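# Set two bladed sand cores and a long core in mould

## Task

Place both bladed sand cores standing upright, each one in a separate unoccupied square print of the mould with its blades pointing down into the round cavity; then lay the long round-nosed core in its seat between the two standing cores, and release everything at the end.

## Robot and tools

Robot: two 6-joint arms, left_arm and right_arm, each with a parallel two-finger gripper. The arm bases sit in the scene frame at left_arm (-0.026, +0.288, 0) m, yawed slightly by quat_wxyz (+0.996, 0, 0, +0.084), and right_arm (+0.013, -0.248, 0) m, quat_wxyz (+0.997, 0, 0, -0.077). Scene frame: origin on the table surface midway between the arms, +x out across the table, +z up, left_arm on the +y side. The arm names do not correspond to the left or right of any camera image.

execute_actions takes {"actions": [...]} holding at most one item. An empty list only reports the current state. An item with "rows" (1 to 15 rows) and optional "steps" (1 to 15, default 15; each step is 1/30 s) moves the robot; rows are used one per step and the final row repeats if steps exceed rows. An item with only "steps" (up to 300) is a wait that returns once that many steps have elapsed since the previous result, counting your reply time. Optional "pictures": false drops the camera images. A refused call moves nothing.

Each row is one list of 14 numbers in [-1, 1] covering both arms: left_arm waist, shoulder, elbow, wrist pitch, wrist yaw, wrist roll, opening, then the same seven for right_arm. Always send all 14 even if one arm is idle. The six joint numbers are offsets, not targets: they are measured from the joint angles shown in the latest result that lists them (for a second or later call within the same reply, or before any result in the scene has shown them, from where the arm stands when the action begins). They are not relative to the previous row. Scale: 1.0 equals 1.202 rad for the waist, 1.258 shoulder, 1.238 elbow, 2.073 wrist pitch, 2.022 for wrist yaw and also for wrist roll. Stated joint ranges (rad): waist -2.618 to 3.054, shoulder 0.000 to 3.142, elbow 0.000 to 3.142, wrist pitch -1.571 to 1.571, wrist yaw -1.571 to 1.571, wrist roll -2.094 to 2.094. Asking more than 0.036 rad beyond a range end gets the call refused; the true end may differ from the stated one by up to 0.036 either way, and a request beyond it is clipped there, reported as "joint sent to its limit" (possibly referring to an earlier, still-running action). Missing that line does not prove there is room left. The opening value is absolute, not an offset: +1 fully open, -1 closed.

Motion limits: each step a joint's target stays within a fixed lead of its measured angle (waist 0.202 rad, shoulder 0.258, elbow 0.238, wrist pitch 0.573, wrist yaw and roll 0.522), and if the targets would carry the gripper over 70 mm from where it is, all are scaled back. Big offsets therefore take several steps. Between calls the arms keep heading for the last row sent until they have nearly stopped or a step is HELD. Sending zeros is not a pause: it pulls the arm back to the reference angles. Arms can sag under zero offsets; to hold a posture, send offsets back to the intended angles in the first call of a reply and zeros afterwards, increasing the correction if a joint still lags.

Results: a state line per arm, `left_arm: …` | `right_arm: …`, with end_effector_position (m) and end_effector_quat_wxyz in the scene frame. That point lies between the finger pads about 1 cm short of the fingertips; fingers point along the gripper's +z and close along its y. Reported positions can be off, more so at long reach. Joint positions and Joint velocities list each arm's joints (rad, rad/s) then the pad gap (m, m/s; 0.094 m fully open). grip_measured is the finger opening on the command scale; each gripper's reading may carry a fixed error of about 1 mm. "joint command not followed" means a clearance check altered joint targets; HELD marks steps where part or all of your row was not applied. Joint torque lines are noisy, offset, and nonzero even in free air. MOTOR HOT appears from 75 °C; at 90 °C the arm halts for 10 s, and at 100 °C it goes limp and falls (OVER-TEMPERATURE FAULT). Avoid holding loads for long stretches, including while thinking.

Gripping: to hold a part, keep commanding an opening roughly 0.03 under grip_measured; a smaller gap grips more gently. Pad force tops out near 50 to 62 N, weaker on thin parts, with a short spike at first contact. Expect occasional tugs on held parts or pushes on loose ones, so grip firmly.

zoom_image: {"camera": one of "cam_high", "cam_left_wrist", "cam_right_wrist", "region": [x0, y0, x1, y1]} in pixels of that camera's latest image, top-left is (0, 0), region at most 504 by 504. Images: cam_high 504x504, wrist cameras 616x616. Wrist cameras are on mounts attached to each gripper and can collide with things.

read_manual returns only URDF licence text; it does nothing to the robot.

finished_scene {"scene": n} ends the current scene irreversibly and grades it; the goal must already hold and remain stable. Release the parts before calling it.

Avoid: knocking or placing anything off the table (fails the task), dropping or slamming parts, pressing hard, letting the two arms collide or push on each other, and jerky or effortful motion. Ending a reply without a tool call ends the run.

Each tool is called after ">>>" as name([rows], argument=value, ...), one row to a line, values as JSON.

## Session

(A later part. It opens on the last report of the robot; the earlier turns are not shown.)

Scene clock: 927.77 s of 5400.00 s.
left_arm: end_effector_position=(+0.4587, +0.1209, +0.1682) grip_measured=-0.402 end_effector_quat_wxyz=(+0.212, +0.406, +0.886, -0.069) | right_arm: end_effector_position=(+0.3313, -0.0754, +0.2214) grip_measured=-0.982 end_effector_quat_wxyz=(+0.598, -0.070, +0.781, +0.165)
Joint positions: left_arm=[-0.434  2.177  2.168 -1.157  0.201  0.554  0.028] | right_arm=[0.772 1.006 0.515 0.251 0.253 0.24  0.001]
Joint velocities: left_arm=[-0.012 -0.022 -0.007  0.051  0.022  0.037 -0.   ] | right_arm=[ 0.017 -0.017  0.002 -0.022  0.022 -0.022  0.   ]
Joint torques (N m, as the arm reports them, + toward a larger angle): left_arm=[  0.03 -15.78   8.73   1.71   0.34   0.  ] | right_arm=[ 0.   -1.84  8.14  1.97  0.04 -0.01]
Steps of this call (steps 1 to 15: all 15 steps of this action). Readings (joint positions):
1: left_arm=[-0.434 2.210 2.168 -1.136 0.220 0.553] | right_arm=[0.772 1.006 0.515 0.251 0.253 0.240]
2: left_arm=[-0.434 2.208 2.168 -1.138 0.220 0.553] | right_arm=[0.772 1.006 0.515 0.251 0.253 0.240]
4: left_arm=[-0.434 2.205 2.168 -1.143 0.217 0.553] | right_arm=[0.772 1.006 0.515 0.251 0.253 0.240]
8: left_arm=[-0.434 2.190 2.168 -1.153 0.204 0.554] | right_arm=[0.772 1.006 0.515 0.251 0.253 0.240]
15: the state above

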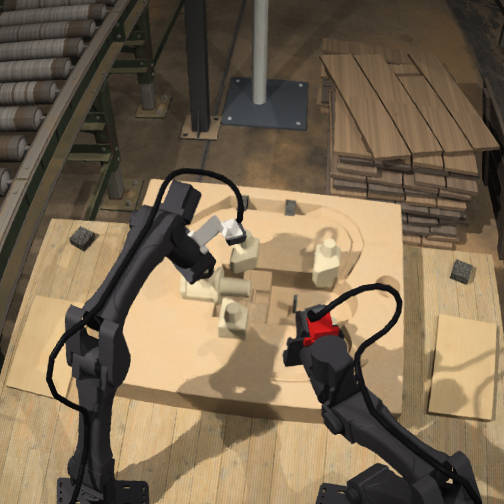

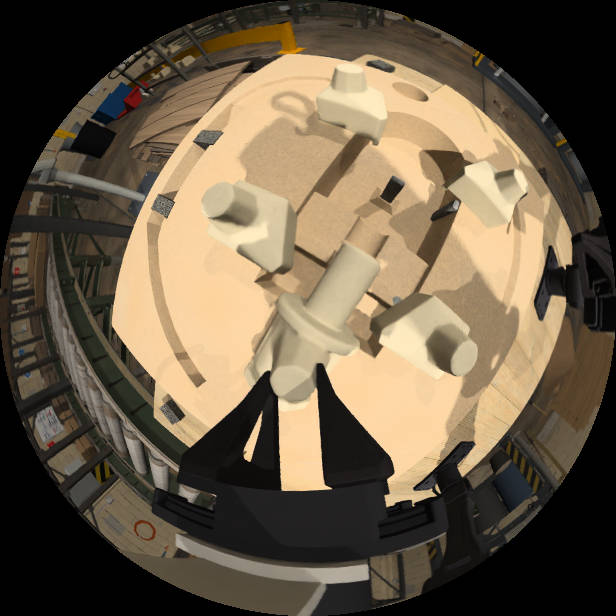

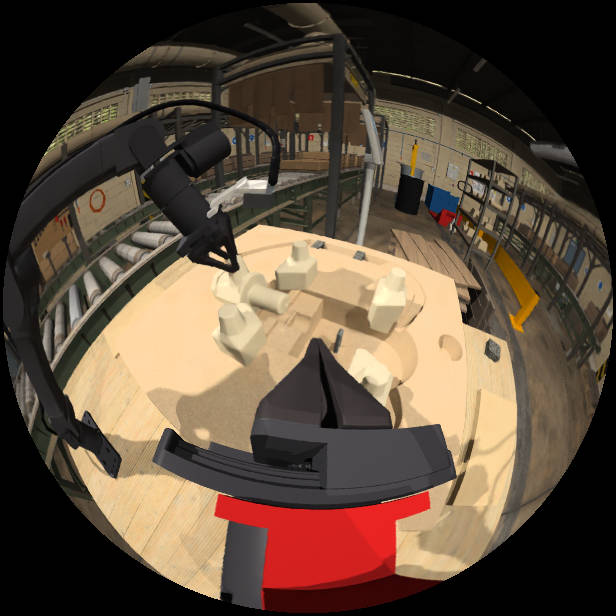

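>>> execute_actions([
  {"rows":[[-0.005,-0.03,0.02,0.02,0.02,0,-0.43,0,0,0.01,0,0,0,-1],[-0.01,-0.025,0.02,0.025,0.022,0,-0.43,0,0,0.01,0,0,0,-1],[-0.01,-0.02,0.02,0.03,0.022,0,-0.43,0,0,0.01,0,0,0,-1],[-0.01,-0.015,0.02,0.03,0.022,0,-0.43,0,0,0.01,0,0,0,-1],[-0.01,-0.01,0.02,0.03,0.022,0,-0.43,0,0,0.01,0,0,0,-1],[-0.01,-0.005,0.02,0.03,0.022,0,-0.43,0,0,0.01,0,0,0,-1],[-0.01,0,0.02,0.03,0.022,0,-0.43,0,0,0.01,0,0,0,-1],[-0.01,0.005,0.02,0.03,0.022,0,-0.43,0,0,0.01,0,0,0,-1],[-0.01,0.01,0.02,0.03,0.022,0,-0.43,0,0,0.01,0,0,0,-1],[-0.01,0.015,0.02,0.03,0.022,0,-0.43,0,0,0.01,0,0,0,-1],[-0.01,0.02,0.02,0.03,0.022,0,-0.43,0,0,0.01,0,0,0,-1],[-0.01,0.025,0.02,0.03,0.022,0,-0.43,0,0,0.01,0,0,0,-1],[-0.01,0.03,0.02,0.02,0.022,0,-0.43,0,0,0.01,0,0,0,-1],[-0.01,0.04,0.02,0.02,0.022,0,-0.43,0,0,0.01,0,0,0,-1]],"steps":15},
], pictures=false)

>>> execute_actions([
  {"steps":12},
])

>>> zoom_image(camera="cam_right_wrist", region=[205,235,345,375])

Scene clock: 939.87 s of 5400.00 s.
left_arm: end_effector_position=(+0.4643, +0.1148, +0.1521) grip_measured=-0.407 end_effector_quat_wxyz=(+0.207, +0.409, +0.885, -0.078) | right_arm: end_effector_position=(+0.3313, -0.0754, +0.2214) grip_measured=-0.982 end_effector_quat_wxyz=(+0.598, -0.070, +0.781, +0.165)
Joint positions: left_arm=[-0.437  2.215  2.168 -1.132  0.218  0.554  0.028] | right_arm=[0.772 1.006 0.515 0.251 0.253 0.24  0.001]
Joint velocities: left_arm=[-0.017 -0.012 -0.002  0.007 -0.007  0.037  0.   ] | right_arm=[-0.012 -0.007 -0.022 -0.022 -0.022 -0.037  0.   ]
Joint torques (N m, as the arm reports them, + toward a larger angle): left_arm=[ -0.78 -10.69   8.76   1.67   0.39  -0.02] | right_arm=[ 0.02 -1.85  8.14  1.97  0.01 -0.02]
Steps of this call (steps 1 to 15: the robot went on to your last target; steps 16 to 90: nothing new was sent; then 8.60 s passed at rest; steps 91 to 105: all 15 steps of this action). Readings (joint positions):
91: left_arm=[-0.434 2.177 2.168 -1.157 0.202 0.554] | right_arm=[0.772 1.006 0.515 0.251 0.253 0.240]
92: left_arm=[-0.434 2.177 2.168 -1.156 0.202 0.554] | right_arm=[0.772 1.006 0.515 0.251 0.253 0.240]
94: left_arm=[-0.434 2.178 2.168 -1.155 0.203 0.554] | right_arm=[0.772 1.006 0.515 0.251 0.253 0.240]
98: left_arm=[-0.434 2.189 2.168 -1.149 0.207 0.554] | right_arm=[0.772 1.006 0.515 0.251 0.253 0.240]
105: the state above

Scene clock: 940.27 s of 5400.00 s.
left_arm: end_effector_position=(+0.4643, +0.1148, +0.1521) grip_measured=-0.407 end_effector_quat_wxyz=(+0.207, +0.409, +0.885, -0.078) | right_arm: end_effector_position=(+0.3313, -0.0754, +0.2214) grip_measured=-0.982 end_effector_quat_wxyz=(+0.598, -0.070, +0.781, +0.165)
Joint positions: left_arm=[-0.437  2.215  2.168 -1.132  0.218  0.554  0.028] | right_arm=[0.772 1.006 0.515 0.251 0.253 0.24  0.001]
Joint velocities: left_arm=[-0.017 -0.002  0.007 -0.022 -0.007  0.007 -0.001] | right_arm=[-0.012 -0.002  0.027 -0.007 -0.066 -0.022 -0.001]
Joint torques (N m, as the arm reports them, + toward a larger angle): left_arm=[ -0.78 -10.71   8.82   1.64   0.39   0.  ] | right_arm=[-0.01 -1.95  8.1   1.98  0.02  0.  ]
Steps of this call (steps 1 to 12: the robot went on to your last target). Readings (joint positions):
1: left_arm=[-0.437 2.215 2.168 -1.132 0.218 0.554] | right_arm=[0.772 1.006 0.515 0.251 0.253 0.240]
2: left_arm=[-0.437 2.215 2.168 -1.132 0.218 0.554] | right_arm=[0.772 1.006 0.515 0.251 0.253 0.240]
4: left_arm=[-0.437 2.215 2.168 -1.132 0.218 0.554] | right_arm=[0.772 1.006 0.515 0.251 0.253 0.240]
8: left_arm=[-0.437 2.215 2.168 -1.132 0.218 0.554] | right_arm=[0.772 1.006 0.515 0.251 0.253 0.240]
12: the state above

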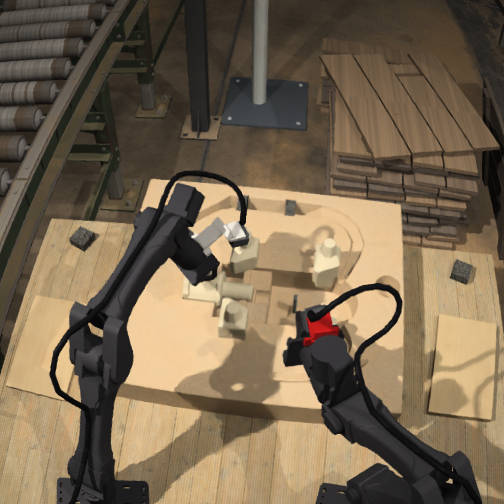

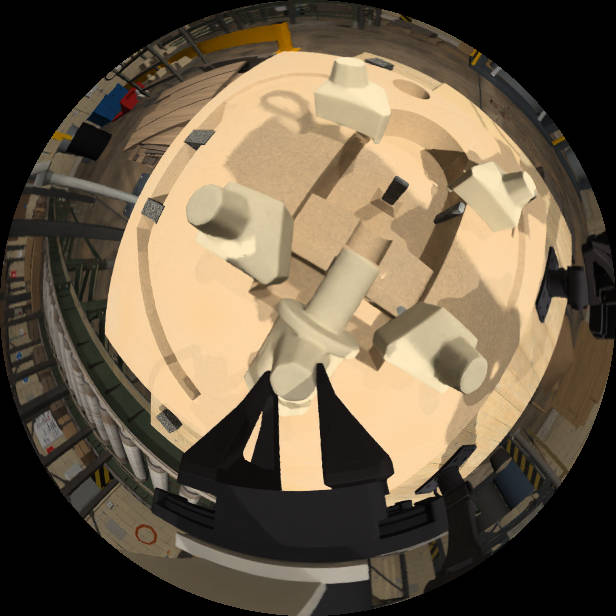

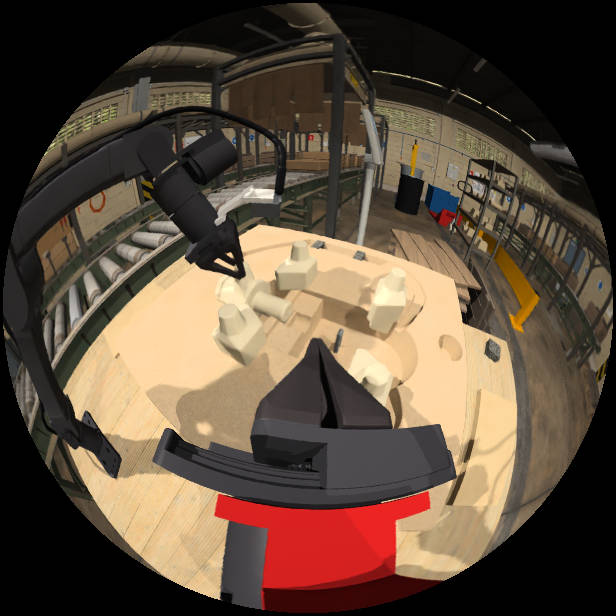

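Region (205, 235, 345, 375) of cam_right_wrist's 616x616 image, scaled by 3.600, with more detail than that image has.

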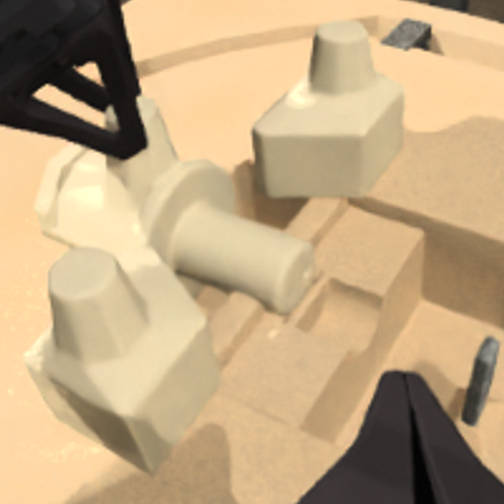

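>>> execute_actions([
  {"rows":[[-0.01,-0.03,0.02,0.02,0.02,0,-0.43,0,0,0.01,0,0,0,-1],[-0.02,-0.04,0.02,0.02,0.03,0,-0.43,0,0,0.01,0,0,0,-1],[-0.025,-0.05,0.02,0.02,0.03,0,-0.43,0,0,0.01,0,0,0,-1],[-0.03,-0.05,0.02,0.02,0.03,0,-0.43,0,0,0.01,0,0,0,-1],[-0.03,-0.05,0.02,0.02,0.03,0,-0.43,0,0,0.01,0,0,0,-1],[-0.03,-0.05,0.02,0.02,0.03,0,-0.43,0,0,0.01,0,0,0,-1],[-0.03,-0.05,0.02,0.02,0.03,0,-0.43,0,0,0.01,0,0,0,-1],[-0.03,-0.05,0.02,0.02,0.03,0,-0.43,0,0,0.01,0,0,0,-1],[-0.03,-0.04,0.02,0.02,0.03,0,-0.43,0,0,0.01,0,0,0,-1],[-0.03,-0.03,0.02,0.02,0.03,0,-0.43,0,0,0.01,0,0,0,-1],[-0.03,-0.02,0.02,0.02,0.03,0,-0.43,0,0,0.01,0,0,0,-1],[-0.03,-0.01,0.02,0.02,0.03,0,-0.43,0,0,0.01,0,0,0,-1],[-0.03,0.0,0.02,0.02,0.03,0,-0.43,0,0,0.01,0,0,0,-1],[-0.03,0.01,0.02,0.02,0.03,0,-0.43,0,0,0.01,0,0,0,-1]],"steps":15},
], pictures=false)

>>> execute_actions([
  {"steps":12},
])

>>> zoom_image(camera="cam_right_wrist", region=[205,235,345,375])

>>> zoom_image(camera="cam_high", region=[170,255,280,325])

Scene clock: 952.97 s of 5400.00 s.
left_arm: end_effector_position=(+0.4635, +0.1137, +0.1515) grip_measured=-0.407 end_effector_quat_wxyz=(+0.204, +0.412, +0.885, -0.068) | right_arm: end_effector_position=(+0.3313, -0.0754, +0.2214) grip_measured=-0.982 end_effector_quat_wxyz=(+0.598, -0.070, +0.781, +0.165)
Joint positions: left_arm=[-0.447  2.215  2.168 -1.134  0.195  0.554  0.028] | right_arm=[0.772 1.006 0.515 0.251 0.253 0.24  0.001]
Joint velocities: left_arm=[-0.022  0.007  0.002  0.051 -0.066 -0.022 -0.   ] | right_arm=[-0.012  0.002  0.007  0.051  0.007  0.007 -0.002]
Joint torques (N m, as the arm reports them, + toward a larger angle): left_arm=[ -2.52 -10.63   8.75   1.95   0.99  -0.02] | right_arm=[-0.08 -1.84  8.14  1.97  0.04  0.  ]
Steps of this call (steps 1 to 15: the robot went on to your last target; steps 16 to 90: nothing new was sent; then 9.20 s passed at rest; steps 91 to 105: all 15 steps of this action). Readings (joint positions):
91: left_arm=[-0.437 2.214 2.168 -1.131 0.218 0.554] | right_arm=[0.772 1.006 0.515 0.251 0.253 0.240]
92: left_arm=[-0.438 2.213 2.168 -1.131 0.218 0.554] | right_arm=[0.772 1.006 0.515 0.251 0.253 0.240]
94: left_arm=[-0.441 2.212 2.168 -1.131 0.212 0.554] | right_arm=[0.772 1.006 0.515 0.251 0.253 0.240]
98: left_arm=[-0.447 2.209 2.168 -1.132 0.201 0.554] | right_arm=[0.772 1.006 0.515 0.251 0.253 0.240]
105: the state above

Scene clock: 953.37 s of 5400.00 s.
left_arm: end_effector_position=(+0.4635, +0.1137, +0.1515) grip_measured=-0.407 end_effector_quat_wxyz=(+0.204, +0.412, +0.885, -0.068) | right_arm: end_effector_position=(+0.3313, -0.0754, +0.2214) grip_measured=-0.982 end_effector_quat_wxyz=(+0.598, -0.070, +0.781, +0.165)
Joint positions: left_arm=[-0.447  2.215  2.168 -1.134  0.195  0.554  0.028] | right_arm=[0.772 1.006 0.515 0.251 0.253 0.24  0.001]
Joint velocities: left_arm=[-0.017 -0.002 -0.007  0.037 -0.007  0.007 -0.   ] | right_arm=[-0.002  0.002  0.002  0.037  0.051 -0.037 -0.   ]
Joint torques (N m, as the arm reports them, + toward a larger angle): left_arm=[ -2.51 -10.63   8.83   1.97   0.89  -0.01] | right_arm=[ 0.01 -1.8   8.17  1.98  0.03  0.  ]
Steps of this call (steps 1 to 12: the robot went on to your last target). Readings (joint positions):
1: left_arm=[-0.447 2.215 2.168 -1.134 0.195 0.554] | right_arm=[0.772 1.006 0.515 0.251 0.253 0.240]
2: left_arm=[-0.447 2.215 2.168 -1.134 0.195 0.554] | right_arm=[0.772 1.006 0.515 0.251 0.253 0.240]
4: left_arm=[-0.447 2.215 2.168 -1.134 0.195 0.554] | right_arm=[0.772 1.006 0.515 0.251 0.253 0.240]
8: left_arm=[-0.447 2.215 2.168 -1.134 0.195 0.554] | right_arm=[0.772 1.006 0.515 0.251 0.253 0.240]
12: the state above

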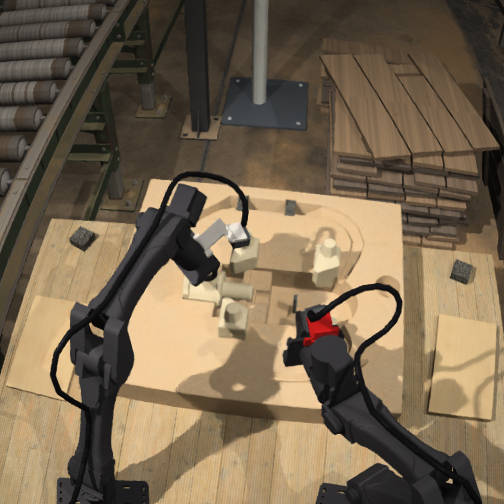

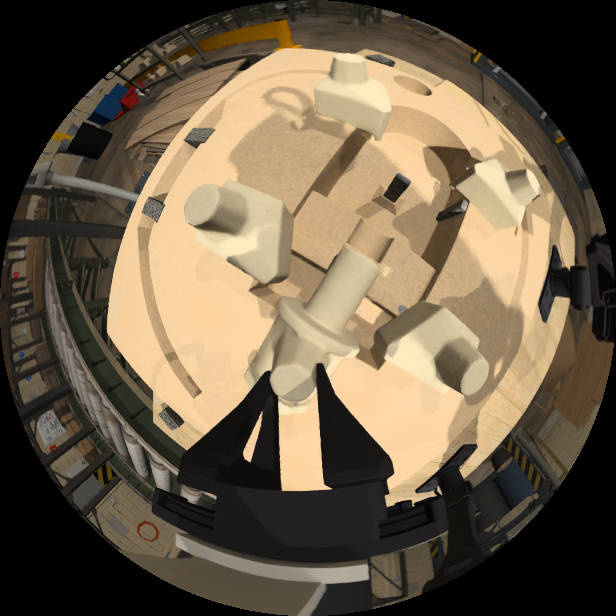

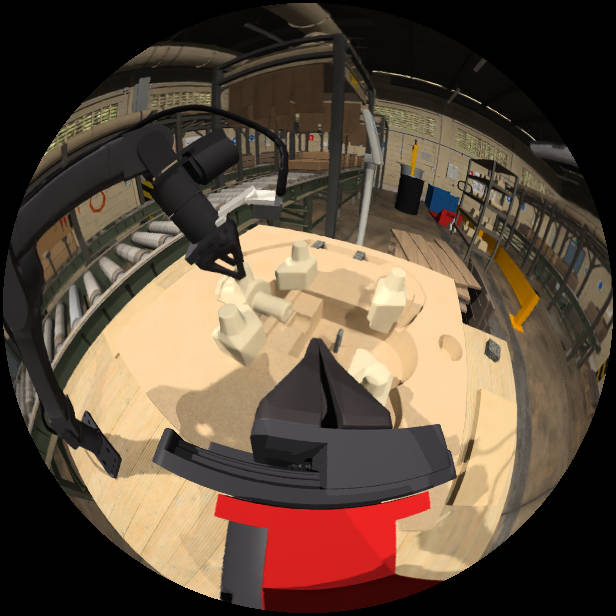

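Region (205, 235, 345, 375) of cam_right_wrist's 616x616 image, scaled by 3.600, with more detail than that image has.

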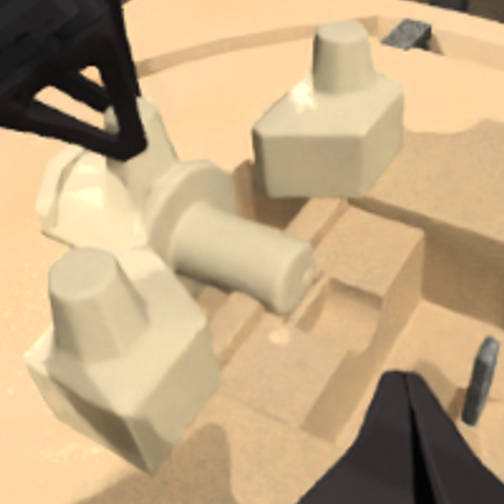

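Region (170, 255, 280, 325) of cam_high's 504x504 image, scaled by 4.582, with more detail than that image has; it fills the top 321 rows of this view, and the rest is white.

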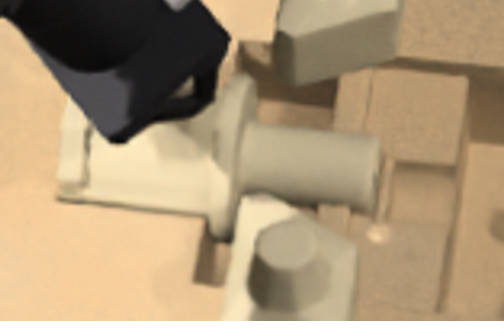

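>>> execute_actions([
  {"rows":[[0.005,-0.01,0.01,0,0,0,-0.43,0,0,0.01,0,0,0,-1],[0.005,-0.01,0.01,0,0,0,-0.38,0,0,0.01,0,0,0,-1],[0.005,-0.01,0.01,0,0,0,-0.2,0,0,0.01,0,0,0,-1],[0.005,-0.01,0.01,0,0,0,0.1,0,0,0.01,0,0,0,-1],[0.005,-0.01,0.01,0,0,0,0.1,0,0,0.01,0,0,0,-1],[0.005,-0.03,0.01,0,0,0,0.1,0,0,0.01,0,0,0,-1],[0.005,-0.05,0.01,0,0,0,0.1,0,0,0.01,0,0,0,-1],[0.005,-0.07,0.01,0,0,0,0.1,0,0,0.01,0,0,0,-1],[0.005,-0.1,0.01,0,0,0,0.1,0,0,0.01,0,0,0,-1],[0.005,-0.13,0.01,0,0,0,0.1,0,0,0.01,0,0,0,-1],[0.005,-0.16,0.01,0,0,0,0.1,0,0,0.01,0,0,0,-1],[0.005,-0.19,0.01,0,0,0,0.1,0,0,0.01,0,0,0,-1],[0.005,-0.21,0.01,0,0,0,0.1,0,0,0.01,0,0,0,-1]],"steps":15},
], pictures=false)

>>> execute_actions([
  {"steps":15},
])

>>> zoom_image(camera="cam_right_wrist", region=[205,235,345,375])

>>> zoom_image(camera="cam_high", region=[165,240,285,340])

Scene clock: 964.93 s of 5400.00 s.
left_arm: end_effector_position=(+0.4458, +0.1202, +0.2589) grip_measured=+0.098 end_effector_quat_wxyz=(+0.308, +0.410, +0.857, -0.048) | right_arm: end_effector_position=(+0.3313, -0.0754, +0.2214) grip_measured=-0.982 end_effector_quat_wxyz=(+0.598, -0.070, +0.781, +0.165)
Joint positions: left_arm=[-0.446  1.996  2.168 -1.133  0.19   0.555  0.052] | right_arm=[0.772 1.006 0.515 0.251 0.253 0.24  0.001]
Joint velocities: left_arm=[-0.022 -1.028 -0.002  0.081 -0.037 -0.037  0.001] | right_arm=[ 0.017  0.012 -0.012 -0.081  0.007  0.007 -0.001]
Joint torques (N m, as the arm reports them, + toward a larger angle): left_arm=[ 0.54 -8.56  7.64  1.72  0.16 -0.01] | right_arm=[-0.03 -1.8   8.15  1.96  0.04 -0.02]
Steps of this call (steps 1 to 15: the robot went on to your last target; steps 16 to 90: nothing new was sent; then 8.07 s passed at rest; steps 91 to 105: all 15 steps of this action). Readings (joint positions):
91: left_arm=[-0.446 2.215 2.168 -1.135 0.192 0.554] | right_arm=[0.772 1.006 0.515 0.251 0.253 0.240]
92: left_arm=[-0.446 2.215 2.168 -1.135 0.191 0.555] | right_arm=[0.772 1.006 0.515 0.251 0.253 0.240]
94: left_arm=[-0.446 2.215 2.168 -1.135 0.191 0.555] | right_arm=[0.772 1.006 0.515 0.251 0.253 0.240]
98: left_arm=[-0.446 2.201 2.168 -1.135 0.191 0.555] | right_arm=[0.772 1.006 0.515 0.251 0.253 0.240]
105: the state above

Scene clock: 965.43 s of 5400.00 s.
left_arm: end_effector_position=(+0.4421, +0.1213, +0.2880) grip_measured=+0.098 end_effector_quat_wxyz=(+0.342, +0.408, +0.845, -0.042) | right_arm: end_effector_position=(+0.3313, -0.0754, +0.2214) grip_measured=-0.982 end_effector_quat_wxyz=(+0.598, -0.070, +0.781, +0.165)
Joint positions: left_arm=[-0.446  1.949  2.18  -1.121  0.19   0.555  0.052] | right_arm=[0.772 1.006 0.515 0.251 0.253 0.24  0.001]
Joint velocities: left_arm=[-0.017 -0.002 -0.017  0.022  0.051 -0.007 -0.   ] | right_arm=[-0.012 -0.017  0.017  0.037  0.007  0.051  0.   ]
Joint torques (N m, as the arm reports them, + toward a larger angle): left_arm=[ 0.48 -9.13  6.56  1.86  0.14  0.01] | right_arm=[-0.02 -1.87  8.17  1.96  0.04 -0.03]
Steps of this call (steps 1 to 15: the robot went on to your last target). Readings (joint positions):
1: left_arm=[-0.446 1.964 2.168 -1.130 0.190 0.555] | right_arm=[0.772 1.006 0.515 0.251 0.253 0.240]
2: left_arm=[-0.446 1.941 2.172 -1.129 0.190 0.555] | right_arm=[0.772 1.006 0.515 0.251 0.253 0.240]
4: left_arm=[-0.446 1.919 2.179 -1.124 0.190 0.555] | right_arm=[0.772 1.006 0.515 0.251 0.253 0.240]
8: left_arm=[-0.446 1.930 2.180 -1.121 0.190 0.555] | right_arm=[0.772 1.006 0.515 0.251 0.253 0.240]
15: the state above

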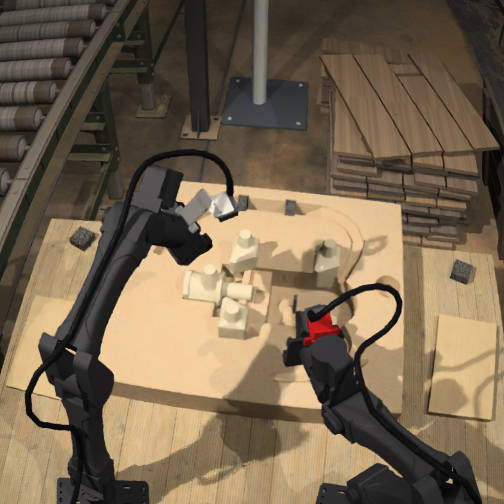

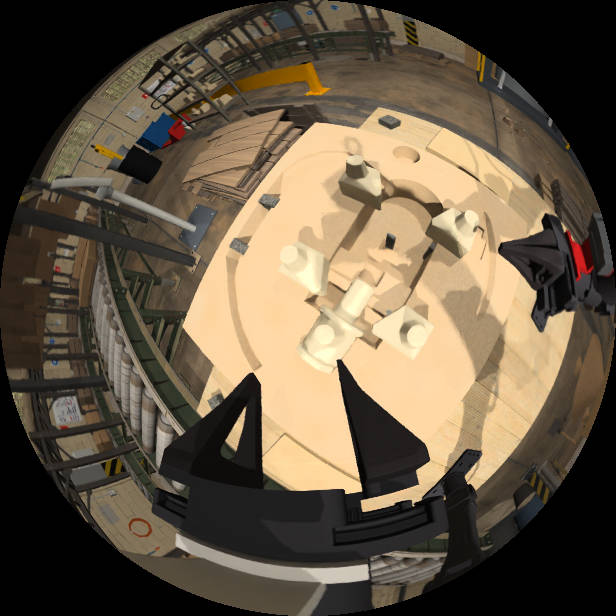

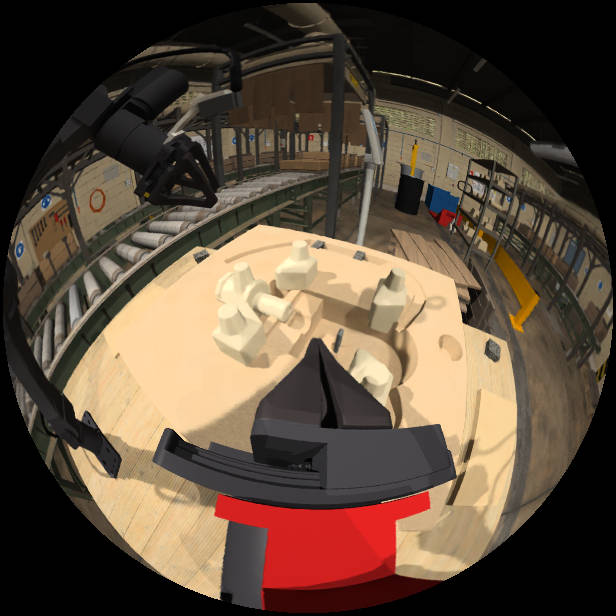

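Region (205, 235, 345, 375) of cam_right_wrist's 616x616 image, scaled by 3.600, with more detail than that image has.

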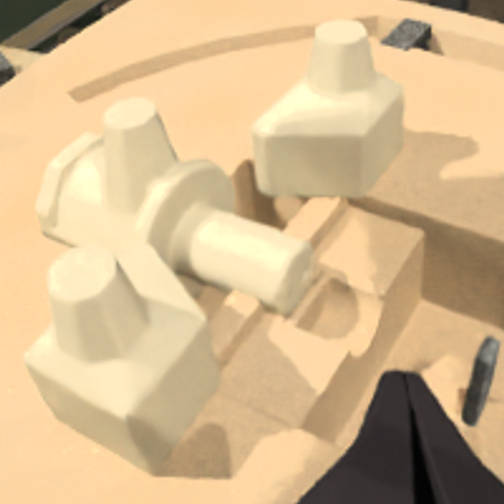

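Region (165, 240, 285, 340) of cam_high's 504x504 image, scaled by 4.200, with more detail than that image has.

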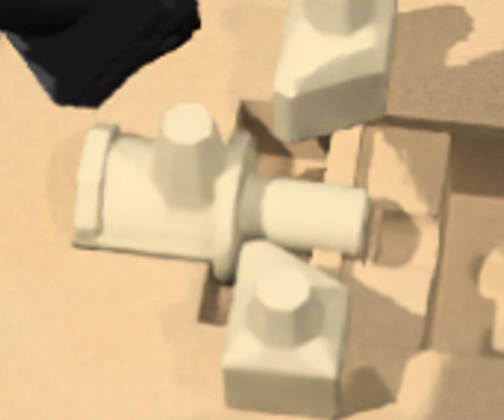

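>>> execute_actions([
  {"rows":[[0.02,0.01,-0.01,0,0.01,0,-0.3,0,0,0.01,0,0,0,-1],[0.04,0.03,-0.02,0,0.02,0,-0.6,0,0,0.01,0,0,0,-1],[0.06,0.05,-0.03,0,0.02,0,-1,0,0,0.01,0,0,0,-1],[0.08,0.07,-0.04,0,0.02,0,-1,0,0,0.01,0,0,0,-1],[0.087,0.09,-0.05,0,0.02,0,-1,0,0,0.01,0,0,0,-1],[0.087,0.105,-0.06,0,0.02,0,-1,0,0,0.01,0,0,0,-1],[0.087,0.12,-0.065,0,0.02,0,-1,0,0,0.01,0,0,0,-1],[0.087,0.135,-0.065,0,0.02,0,-1,0,0,0.01,0,0,0,-1],[0.087,0.15,-0.065,0,0.02,0,-1,0,0,0.01,0,0,0,-1],[0.087,0.16,-0.065,0,0.02,0,-1,0,0,0.01,0,0,0,-1],[0.087,0.17,-0.065,0,0.02,0,-1,0,0,0.01,0,0,0,-1]],"steps":15},
], pictures=false)

>>> execute_actions([
  {"steps":15},
])

Scene clock: 975.17 s of 5400.00 s.
left_arm: end_effector_position=(+0.4694, +0.1669, +0.1401) grip_measured=-0.993 end_effector_quat_wxyz=(+0.194, +0.364, +0.908, -0.070) | right_arm: end_effector_position=(+0.3313, -0.0754, +0.2214) grip_measured=-0.982 end_effector_quat_wxyz=(+0.598, -0.070, +0.781, +0.165)
Joint positions: left_arm=[-0.336  2.194  2.096 -1.115  0.217  0.555  0.   ] | right_arm=[0.772 1.006 0.515 0.251 0.253 0.24  0.001]
Joint velocities: left_arm=[-0.002  0.144 -0.11  -0.125 -0.007 -0.051 -0.001] | right_arm=[ 0.002 -0.002 -0.002  0.022 -0.095 -0.037 -0.   ]
Joint torques (N m, as the arm reports them, + toward a larger angle): left_arm=[ -0.51 -15.05   7.59   1.47   0.27   0.01] | right_arm=[ 0.04 -1.85  8.18  1.98  0.05  0.  ]
Steps of this call (steps 1 to 15: the robot went on to your last target; steps 16 to 90: nothing new was sent; then 6.23 s passed at rest; steps 91 to 105: all 15 steps of this action). Readings (joint positions):
91: left_arm=[-0.446 1.949 2.180 -1.121 0.191 0.555] | right_arm=[0.772 1.006 0.515 0.251 0.253 0.240]
92: left_arm=[-0.441 1.951 2.180 -1.121 0.197 0.555] | right_arm=[0.772 1.006 0.515 0.251 0.253 0.240]
94: left_arm=[-0.418 1.966 2.180 -1.119 0.212 0.555] | right_arm=[0.772 1.006 0.515 0.251 0.253 0.240]
98: left_arm=[-0.352 2.042 2.150 -1.109 0.217 0.555] | right_arm=[0.772 1.006 0.515 0.251 0.253 0.240]
105: the state above

Scene clock: 975.67 s of 5400.00 s.
left_arm: end_effector_position=(+0.4676, +0.1672, +0.1473) grip_measured=-0.993 end_effector_quat_wxyz=(+0.199, +0.364, +0.907, -0.069) | right_arm: end_effector_position=(+0.3313, -0.0754, +0.2214) grip_measured=-0.982 end_effector_quat_wxyz=(+0.598, -0.070, +0.781, +0.165)
Joint positions: left_arm=[-0.336  2.177  2.094 -1.12   0.217  0.555  0.   ] | right_arm=[0.772 1.006 0.515 0.251 0.253 0.24  0.001]
Joint velocities: left_arm=[-0.002  0.007  0.017  0.037  0.037 -0.007  0.   ] | right_arm=[ 0.002 -0.017 -0.002 -0.007 -0.007  0.037 -0.   ]
Joint torques (N m, as the arm reports them, + toward a larger angle): left_arm=[ -0.42 -12.68   7.19   1.38   0.28   0.01] | right_arm=[ 0.02 -1.87  8.11  1.97  0.02 -0.01]
Steps of this call (steps 1 to 15: the robot went on to your last target). Readings (joint positions):
1: left_arm=[-0.336 2.196 2.094 -1.118 0.217 0.555] | right_arm=[0.772 1.006 0.515 0.251 0.253 0.240]
2: left_arm=[-0.336 2.196 2.094 -1.120 0.217 0.555] | right_arm=[0.772 1.006 0.515 0.251 0.253 0.240]
4: left_arm=[-0.336 2.188 2.094 -1.120 0.217 0.555] | right_arm=[0.772 1.006 0.515 0.251 0.253 0.240]
8: left_arm=[-0.336 2.177 2.094 -1.120 0.217 0.555] | right_arm=[0.772 1.006 0.515 0.251 0.253 0.240]
15: the state above

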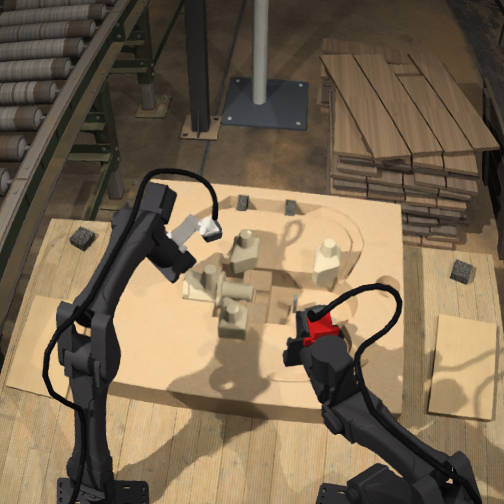

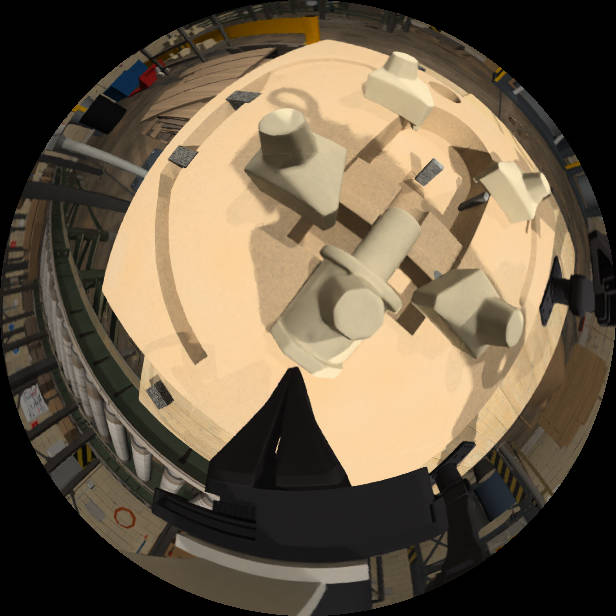

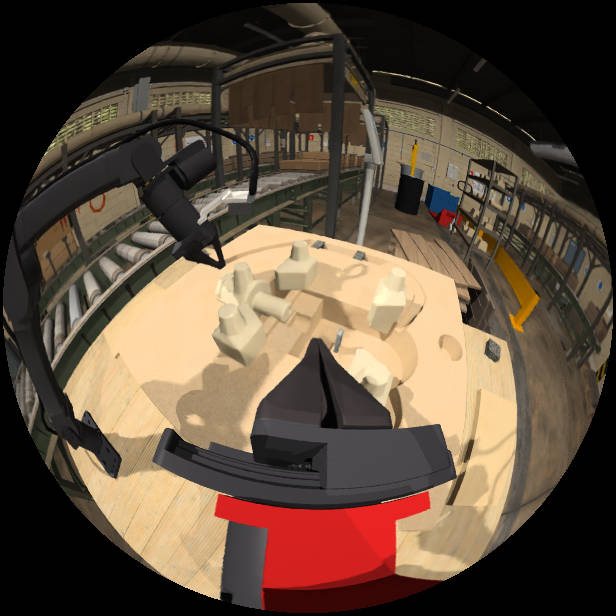

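>>> execute_actions([
  {"rows":[[0,0,0.01,-0.01,0,0,-1,0,0,0.01,0,0,0,-1],[0,0.008,0.01,-0.02,0,0,-1,0,0,0.01,0,0,0,-1],[0,0.016,0.01,-0.025,0,0,-1,0,0,0.01,0,0,0,-1],[0,0.024,0.01,-0.025,0,0,-1,0,0,0.01,0,0,0,-1],[0,0.03,0.01,-0.025,0,0,-1,0,0,0.01,0,0,0,-1],[0,0.036,0.01,-0.025,0,0,-1,0,0,0.01,0,0,0,-1]],"steps":15},
])

>>> execute_actions([
  {"rows":[[-0.01,-0.015,0.01,0,0.01,0,-1,0,0,0.01,0,0,0,-1],[-0.015,-0.015,0.01,0,0.015,0,-1,0,0,0.01,0,0,0,-1],[-0.02,-0.015,0.01,0,0.02,0,-1,0,0,0.01,0,0,0,-1],[-0.025,-0.015,0.01,0,0.025,0,-1,0,0,0.01,0,0,0,-1],[-0.03,-0.015,0.01,0,0.03,0,-1,0,0,0.01,0,0,0,-1],[-0.035,-0.015,0.01,0,0.03,0,-1,0,0,0.01,0,0,0,-1],[-0.04,-0.015,0.01,0,0.03,0,-1,0,0,0.01,0,0,0,-1]],"steps":15},
])

>>> zoom_image(camera="cam_right_wrist", region=[205,235,345,375])

Scene clock: 987.93 s of 5400.00 s.
left_arm: end_effector_position=(+0.4615, +0.1684, +0.1303) grip_measured=-0.993 end_effector_quat_wxyz=(+0.170, +0.363, +0.913, -0.075) | right_arm: end_effector_position=(+0.3313, -0.0754, +0.2214) grip_measured=-0.982 end_effector_quat_wxyz=(+0.598, -0.070, +0.781, +0.165)
Joint positions: left_arm=[-0.336  2.207  2.095 -1.15   0.215  0.555  0.   ] | right_arm=[0.772 1.006 0.515 0.251 0.253 0.24  0.001]
Joint velocities: left_arm=[-0.007  0.002  0.017  0.081 -0.007 -0.022 -0.   ] | right_arm=[-0.012 -0.017  0.012 -0.007 -0.007 -0.066 -0.   ]
Joint torques (N m, as the arm reports them, + toward a larger angle): left_arm=[  0.05 -10.47   7.64   1.     0.15   0.  ] | right_arm=[ 0.   -1.85  8.17  1.97  0.02  0.01]
Steps of this call (steps 1 to 15: the robot went on to your last target; steps 16 to 90: nothing new was sent; then 8.77 s passed at rest; steps 91 to 105: all 15 steps of this action). Readings (joint positions):
91: left_arm=[-0.336 2.177 2.094 -1.120 0.217 0.555] | right_arm=[0.772 1.006 0.515 0.251 0.253 0.240]
92: left_arm=[-0.336 2.177 2.094 -1.122 0.217 0.555] | right_arm=[0.772 1.006 0.515 0.251 0.253 0.240]
94: left_arm=[-0.336 2.179 2.094 -1.133 0.217 0.555] | right_arm=[0.772 1.006 0.515 0.251 0.253 0.240]
98: left_arm=[-0.336 2.201 2.094 -1.145 0.217 0.555] | right_arm=[0.772 1.006 0.515 0.251 0.253 0.240]
105: the state above

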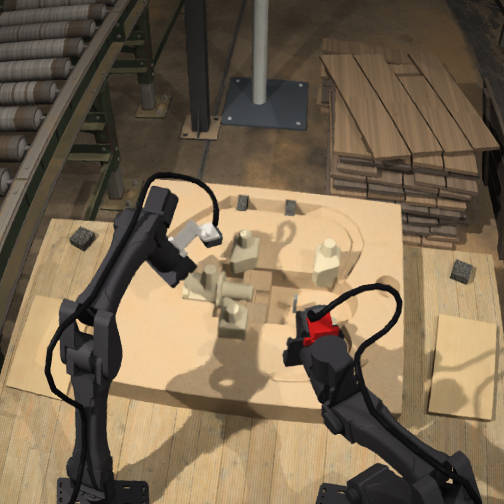

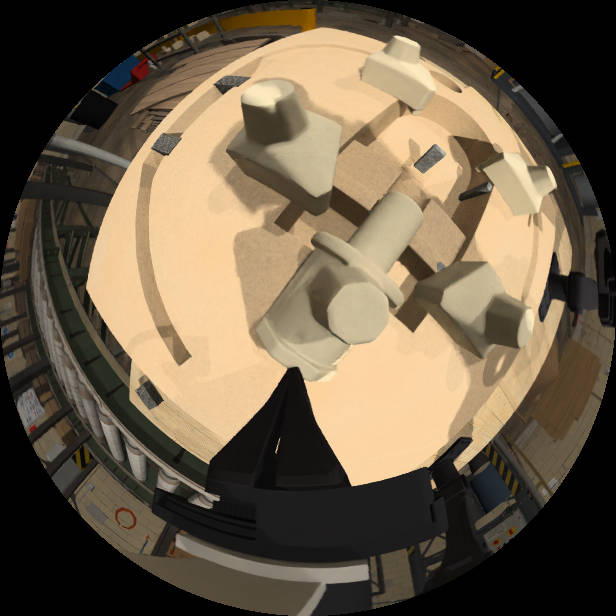

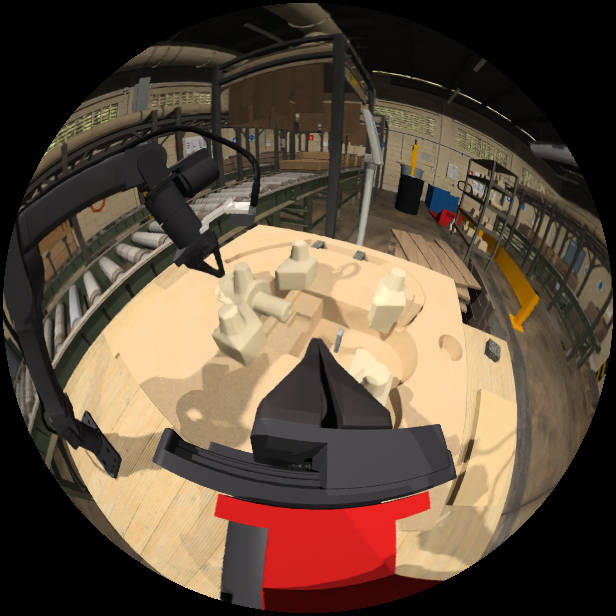

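Scene clock: 988.43 s of 5400.00 s.
left_arm: end_effector_position=(+0.4536, +0.1397, +0.1332) grip_measured=-0.993 end_effector_quat_wxyz=(+0.173, +0.385, +0.901, -0.098) | right_arm: end_effector_position=(+0.3313, -0.0754, +0.2214) grip_measured=-0.982 end_effector_quat_wxyz=(+0.598, -0.070, +0.781, +0.165)
Joint positions: left_arm=[-0.381  2.205  2.095 -1.15   0.257  0.555  0.   ] | right_arm=[0.772 1.006 0.515 0.251 0.253 0.24  0.001]
Joint velocities: left_arm=[-0.007 -0.007 -0.002  0.022 -0.037 -0.007  0.   ] | right_arm=[-0.007 -0.007 -0.002 -0.037 -0.022  0.007  0.001]
Joint torques (N m, as the arm reports them, + toward a larger angle): left_arm=[ -0.2  -12.97   7.75   1.27   0.33   0.  ] | right_arm=[-0.04 -1.87  8.17  1.96  0.03 -0.01]
Steps of this call (steps 1 to 15: all 15 steps of this action). Readings (joint positions):
1: left_arm=[-0.336 2.206 2.095 -1.150 0.216 0.555] | right_arm=[0.772 1.006 0.515 0.251 0.253 0.240]
2: left_arm=[-0.336 2.205 2.095 -1.150 0.217 0.555] | right_arm=[0.772 1.006 0.515 0.251 0.253 0.240]
4: left_arm=[-0.340 2.205 2.095 -1.150 0.224 0.555] | right_arm=[0.772 1.006 0.515 0.251 0.253 0.240]
8: left_arm=[-0.362 2.205 2.095 -1.150 0.241 0.555] | right_arm=[0.772 1.006 0.515 0.251 0.253 0.240]
15: the state above

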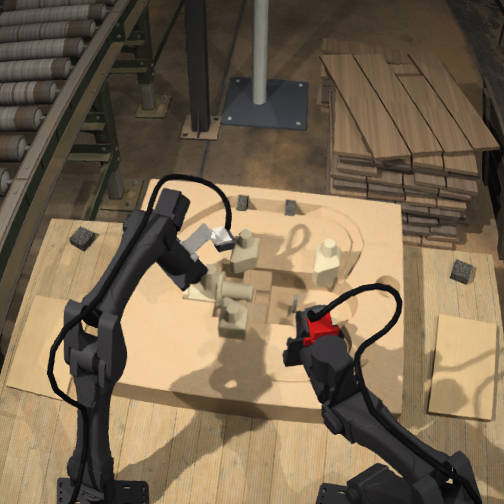

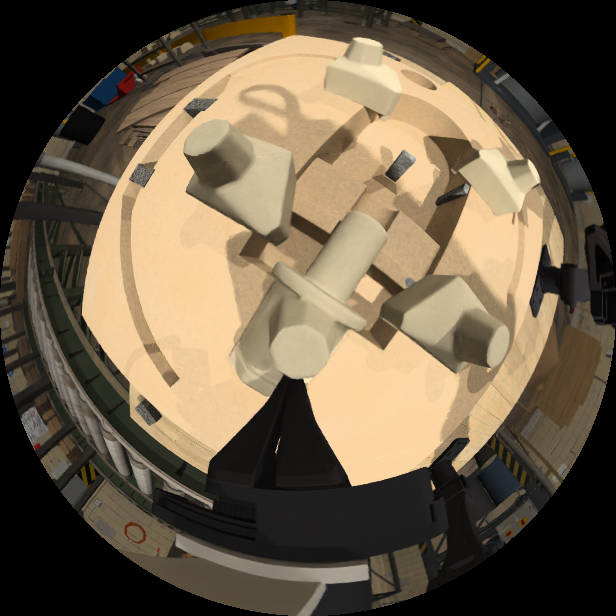

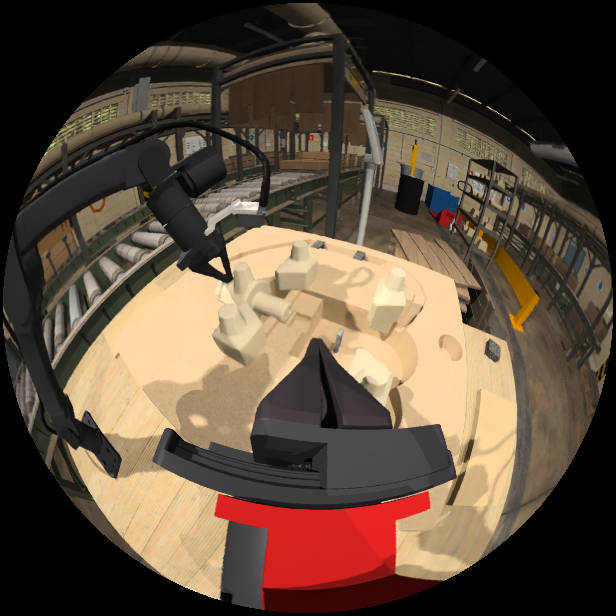

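Region (205, 235, 345, 375) of cam_right_wrist's 616x616 image, scaled by 3.600, with more detail than that image has.

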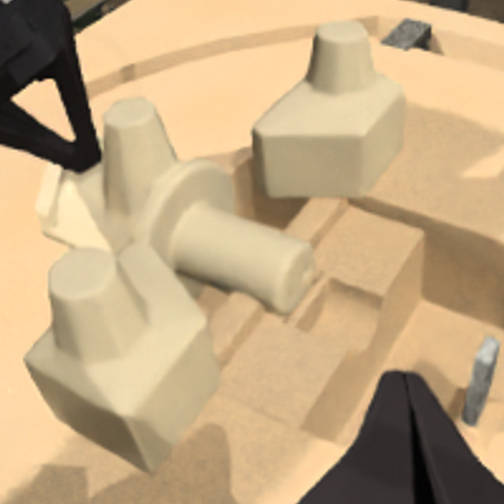

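>>> execute_actions([
  {"rows":[[0,0.01,0.01,0,0,0,-1,0,0,0.01,0,0,0,-1],[0,0.02,0.01,0,0,0,-1,0,0,0.01,0,0,0,-1],[0,0.03,0.01,0,0,0,-1,0,0,0.01,0,0,0,-1],[0,0.04,0.01,0,0,0,-1,0,0,0.01,0,0,0,-1],[0,0.05,0.01,0,0,0,-1,0,0,0.01,0,0,0,-1]],"steps":15},
], pictures=false)

>>> execute_actions([
  {"rows":[[0.01,-0.02,0.01,0,0,0,-1,0,0,0.01,0,0,0,-1],[0.02,-0.04,0.01,0,0,0,-1,0,-0.02,0.01,0,0,0,-1],[0.03,-0.06,0.01,0,0,0,-1,-0.03,-0.04,0.01,0,0,0,-1],[0.04,-0.09,0.01,0,0,0,-1,-0.06,-0.06,0.01,0,0,0,-1],[0.06,-0.12,0.01,0,0,0,-1,-0.1,-0.08,0.01,0,0,0,-1],[0.08,-0.15,0.01,0,0,0,-1,-0.15,-0.1,0.01,0,0,0,-1],[0.1,-0.18,0.01,0,0,0,-1,-0.2,-0.1,0.01,0,0,0,-1],[0.13,-0.21,0.01,0,0,0,-1,-0.25,-0.1,0.01,0,0,0,-1],[0.16,-0.24,0.01,0,0,0,-1,-0.3,-0.1,0.01,0,0,0,-1],[0.18,-0.26,0.01,0,0,0,-1,-0.35,-0.1,0.01,0,0,0,-1],[0.2,-0.28,0.01,0,0,0,-1,-0.4,-0.1,0.01,0,0,0,-1],[0.2,-0.28,0.01,0,0,0,-1,-0.45,-0.1,0.01,0,0,0,-1],[0.2,-0.28,0.01,0,0,0,-1,-0.5,-0.1,0.01,0,0,0,-1]],"steps":15},
], pictures=false)

>>> execute_actions([
  {"steps":15},
])

>>> zoom_image(camera="cam_high", region=[165,220,365,370])

Scene clock: 1004.83 s of 5400.00 s.
left_arm: end_effector_position=(+0.4535, +0.1409, +0.1233) grip_measured=-0.994 end_effector_quat_wxyz=(+0.161, +0.384, +0.904, -0.099) | right_arm: end_effector_position=(+0.3313, -0.0754, +0.2214) grip_measured=-0.982 end_effector_quat_wxyz=(+0.598, -0.070, +0.781, +0.165)
Joint positions: left_arm=[-0.38   2.227  2.099 -1.156  0.254  0.556  0.   ] | right_arm=[0.772 1.006 0.515 0.251 0.253 0.24  0.001]
Joint velocities: left_arm=[ 0.012 -0.007  0.002 -0.066  0.037 -0.037  0.   ] | right_arm=[-0.017 -0.007  0.002 -0.007 -0.022 -0.051 -0.   ]
Joint torques (N m, as the arm reports them, + toward a larger angle): left_arm=[-0.1  -8.48  7.31  1.33  0.21 -0.01] | right_arm=[ 0.   -1.86  8.14  1.97  0.02  0.01]
Steps of this call (steps 1 to 15: the robot went on to your last target; steps 16 to 90: nothing new was sent; then 12.90 s passed at rest; steps 91 to 105: all 15 steps of this action). Readings (joint positions):
91: left_arm=[-0.381 2.205 2.095 -1.150 0.258 0.555] | right_arm=[0.772 1.006 0.515 0.251 0.253 0.240]
92: left_arm=[-0.381 2.206 2.095 -1.150 0.257 0.555] | right_arm=[0.772 1.006 0.515 0.251 0.253 0.240]
94: left_arm=[-0.381 2.213 2.095 -1.150 0.257 0.555] | right_arm=[0.772 1.006 0.515 0.251 0.253 0.240]
98: left_arm=[-0.380 2.227 2.099 -1.156 0.254 0.556] | right_arm=[0.772 1.006 0.515 0.251 0.253 0.240]
105: the state above

Scene clock: 1005.33 s of 5400.00 s.
left_arm: end_effector_position=(+0.4455, +0.2645, +0.2915) grip_measured=-0.994 end_effector_quat_wxyz=(+0.338, +0.278, +0.899, -0.018) | right_arm: end_effector_position=(+0.3609, -0.2785, +0.2603) grip_measured=-0.982 end_effector_quat_wxyz=(+0.665, +0.159, +0.730, -0.004)
Joint positions: left_arm=[-0.13   1.871  2.099 -1.147  0.245  0.556  0.   ] | right_arm=[0.195 0.898 0.515 0.262 0.258 0.24  0.001]
Joint velocities: left_arm=[ 0.393 -0.564  0.076  0.051 -0.125 -0.022  0.   ] | right_arm=[-0.642 -0.002  0.002 -0.037  0.139  0.022 -0.001]
Joint torques (N m, as the arm reports them, + toward a larger angle): left_arm=[-3.27 -5.71  7.04  1.77  0.36  0.02] | right_arm=[ 1.66 -2.29  8.22  1.86 -0.28 -0.01]
Steps of this call (steps 1 to 15: all 15 steps of this action). Readings (joint positions):
1: left_arm=[-0.380 2.224 2.099 -1.156 0.254 0.556] | right_arm=[0.772 1.006 0.515 0.251 0.253 0.240]
2: left_arm=[-0.379 2.220 2.099 -1.156 0.253 0.556] | right_arm=[0.772 1.006 0.515 0.251 0.253 0.240]
4: left_arm=[-0.372 2.203 2.099 -1.156 0.253 0.556] | right_arm=[0.755 0.996 0.515 0.248 0.248 0.240]
8: left_arm=[-0.316 2.099 2.099 -1.156 0.253 0.556] | right_arm=[0.580 0.920 0.515 0.251 0.242 0.240]
15: the state above

Scene clock: 1005.83 s of 5400.00 s.
left_arm: end_effector_position=(+0.4463, +0.2650, +0.2947) grip_measured=-0.994 end_effector_quat_wxyz=(+0.342, +0.278, +0.898, -0.015) | right_arm: end_effector_position=(+0.3603, -0.2849, +0.2603) grip_measured=-0.982 end_effector_quat_wxyz=(+0.665, +0.166, +0.728, -0.010)
Joint positions: left_arm=[-0.13   1.87   2.107 -1.145  0.242  0.556  0.   ] | right_arm=[0.177 0.898 0.515 0.262 0.259 0.24  0.001]
Joint velocities: left_arm=[-0.012  0.007 -0.007 -0.037  0.022  0.007 -0.   ] | right_arm=[-0.012  0.022 -0.017  0.007  0.007  0.007  0.001]
Joint torques (N m, as the arm reports them, + toward a larger angle): left_arm=[-0.81 -8.29  6.84  1.84  0.22  0.01] | right_arm=[-0.44 -2.41  8.2   1.86 -0.06 -0.02]
Steps of this call (steps 1 to 15: the robot went on to your last target). Readings (joint positions):
1: left_arm=[-0.122 1.857 2.103 -1.147 0.243 0.556] | right_arm=[0.180 0.898 0.515 0.262 0.261 0.240]
2: left_arm=[-0.121 1.851 2.106 -1.145 0.242 0.556] | right_arm=[0.177 0.898 0.515 0.262 0.261 0.240]
4: left_arm=[-0.126 1.851 2.107 -1.145 0.242 0.556] | right_arm=[0.177 0.898 0.515 0.262 0.260 0.240]
8: left_arm=[-0.130 1.866 2.107 -1.145 0.242 0.556] | right_arm=[0.177 0.898 0.515 0.262 0.259 0.240]
15: the state above

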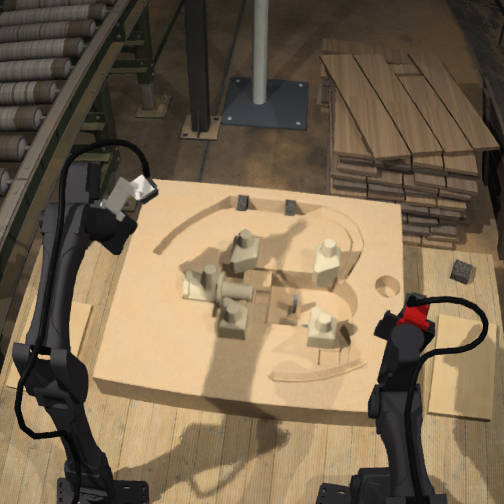

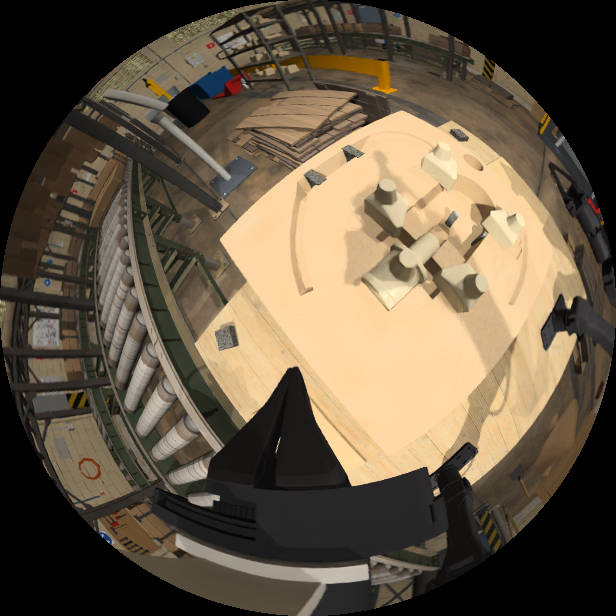

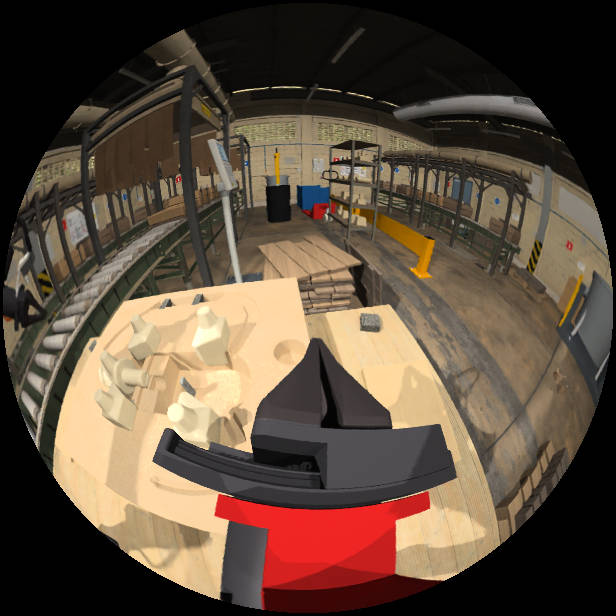

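Region (165, 220, 365, 370) of cam_high's 504x504 image, scaled by 2.520, with more detail than that image has; it fills the top 378 rows of this view, and the rest is white.

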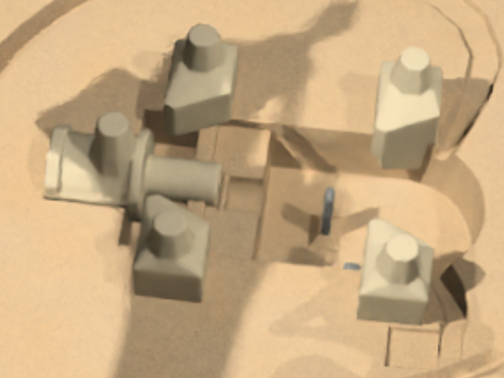

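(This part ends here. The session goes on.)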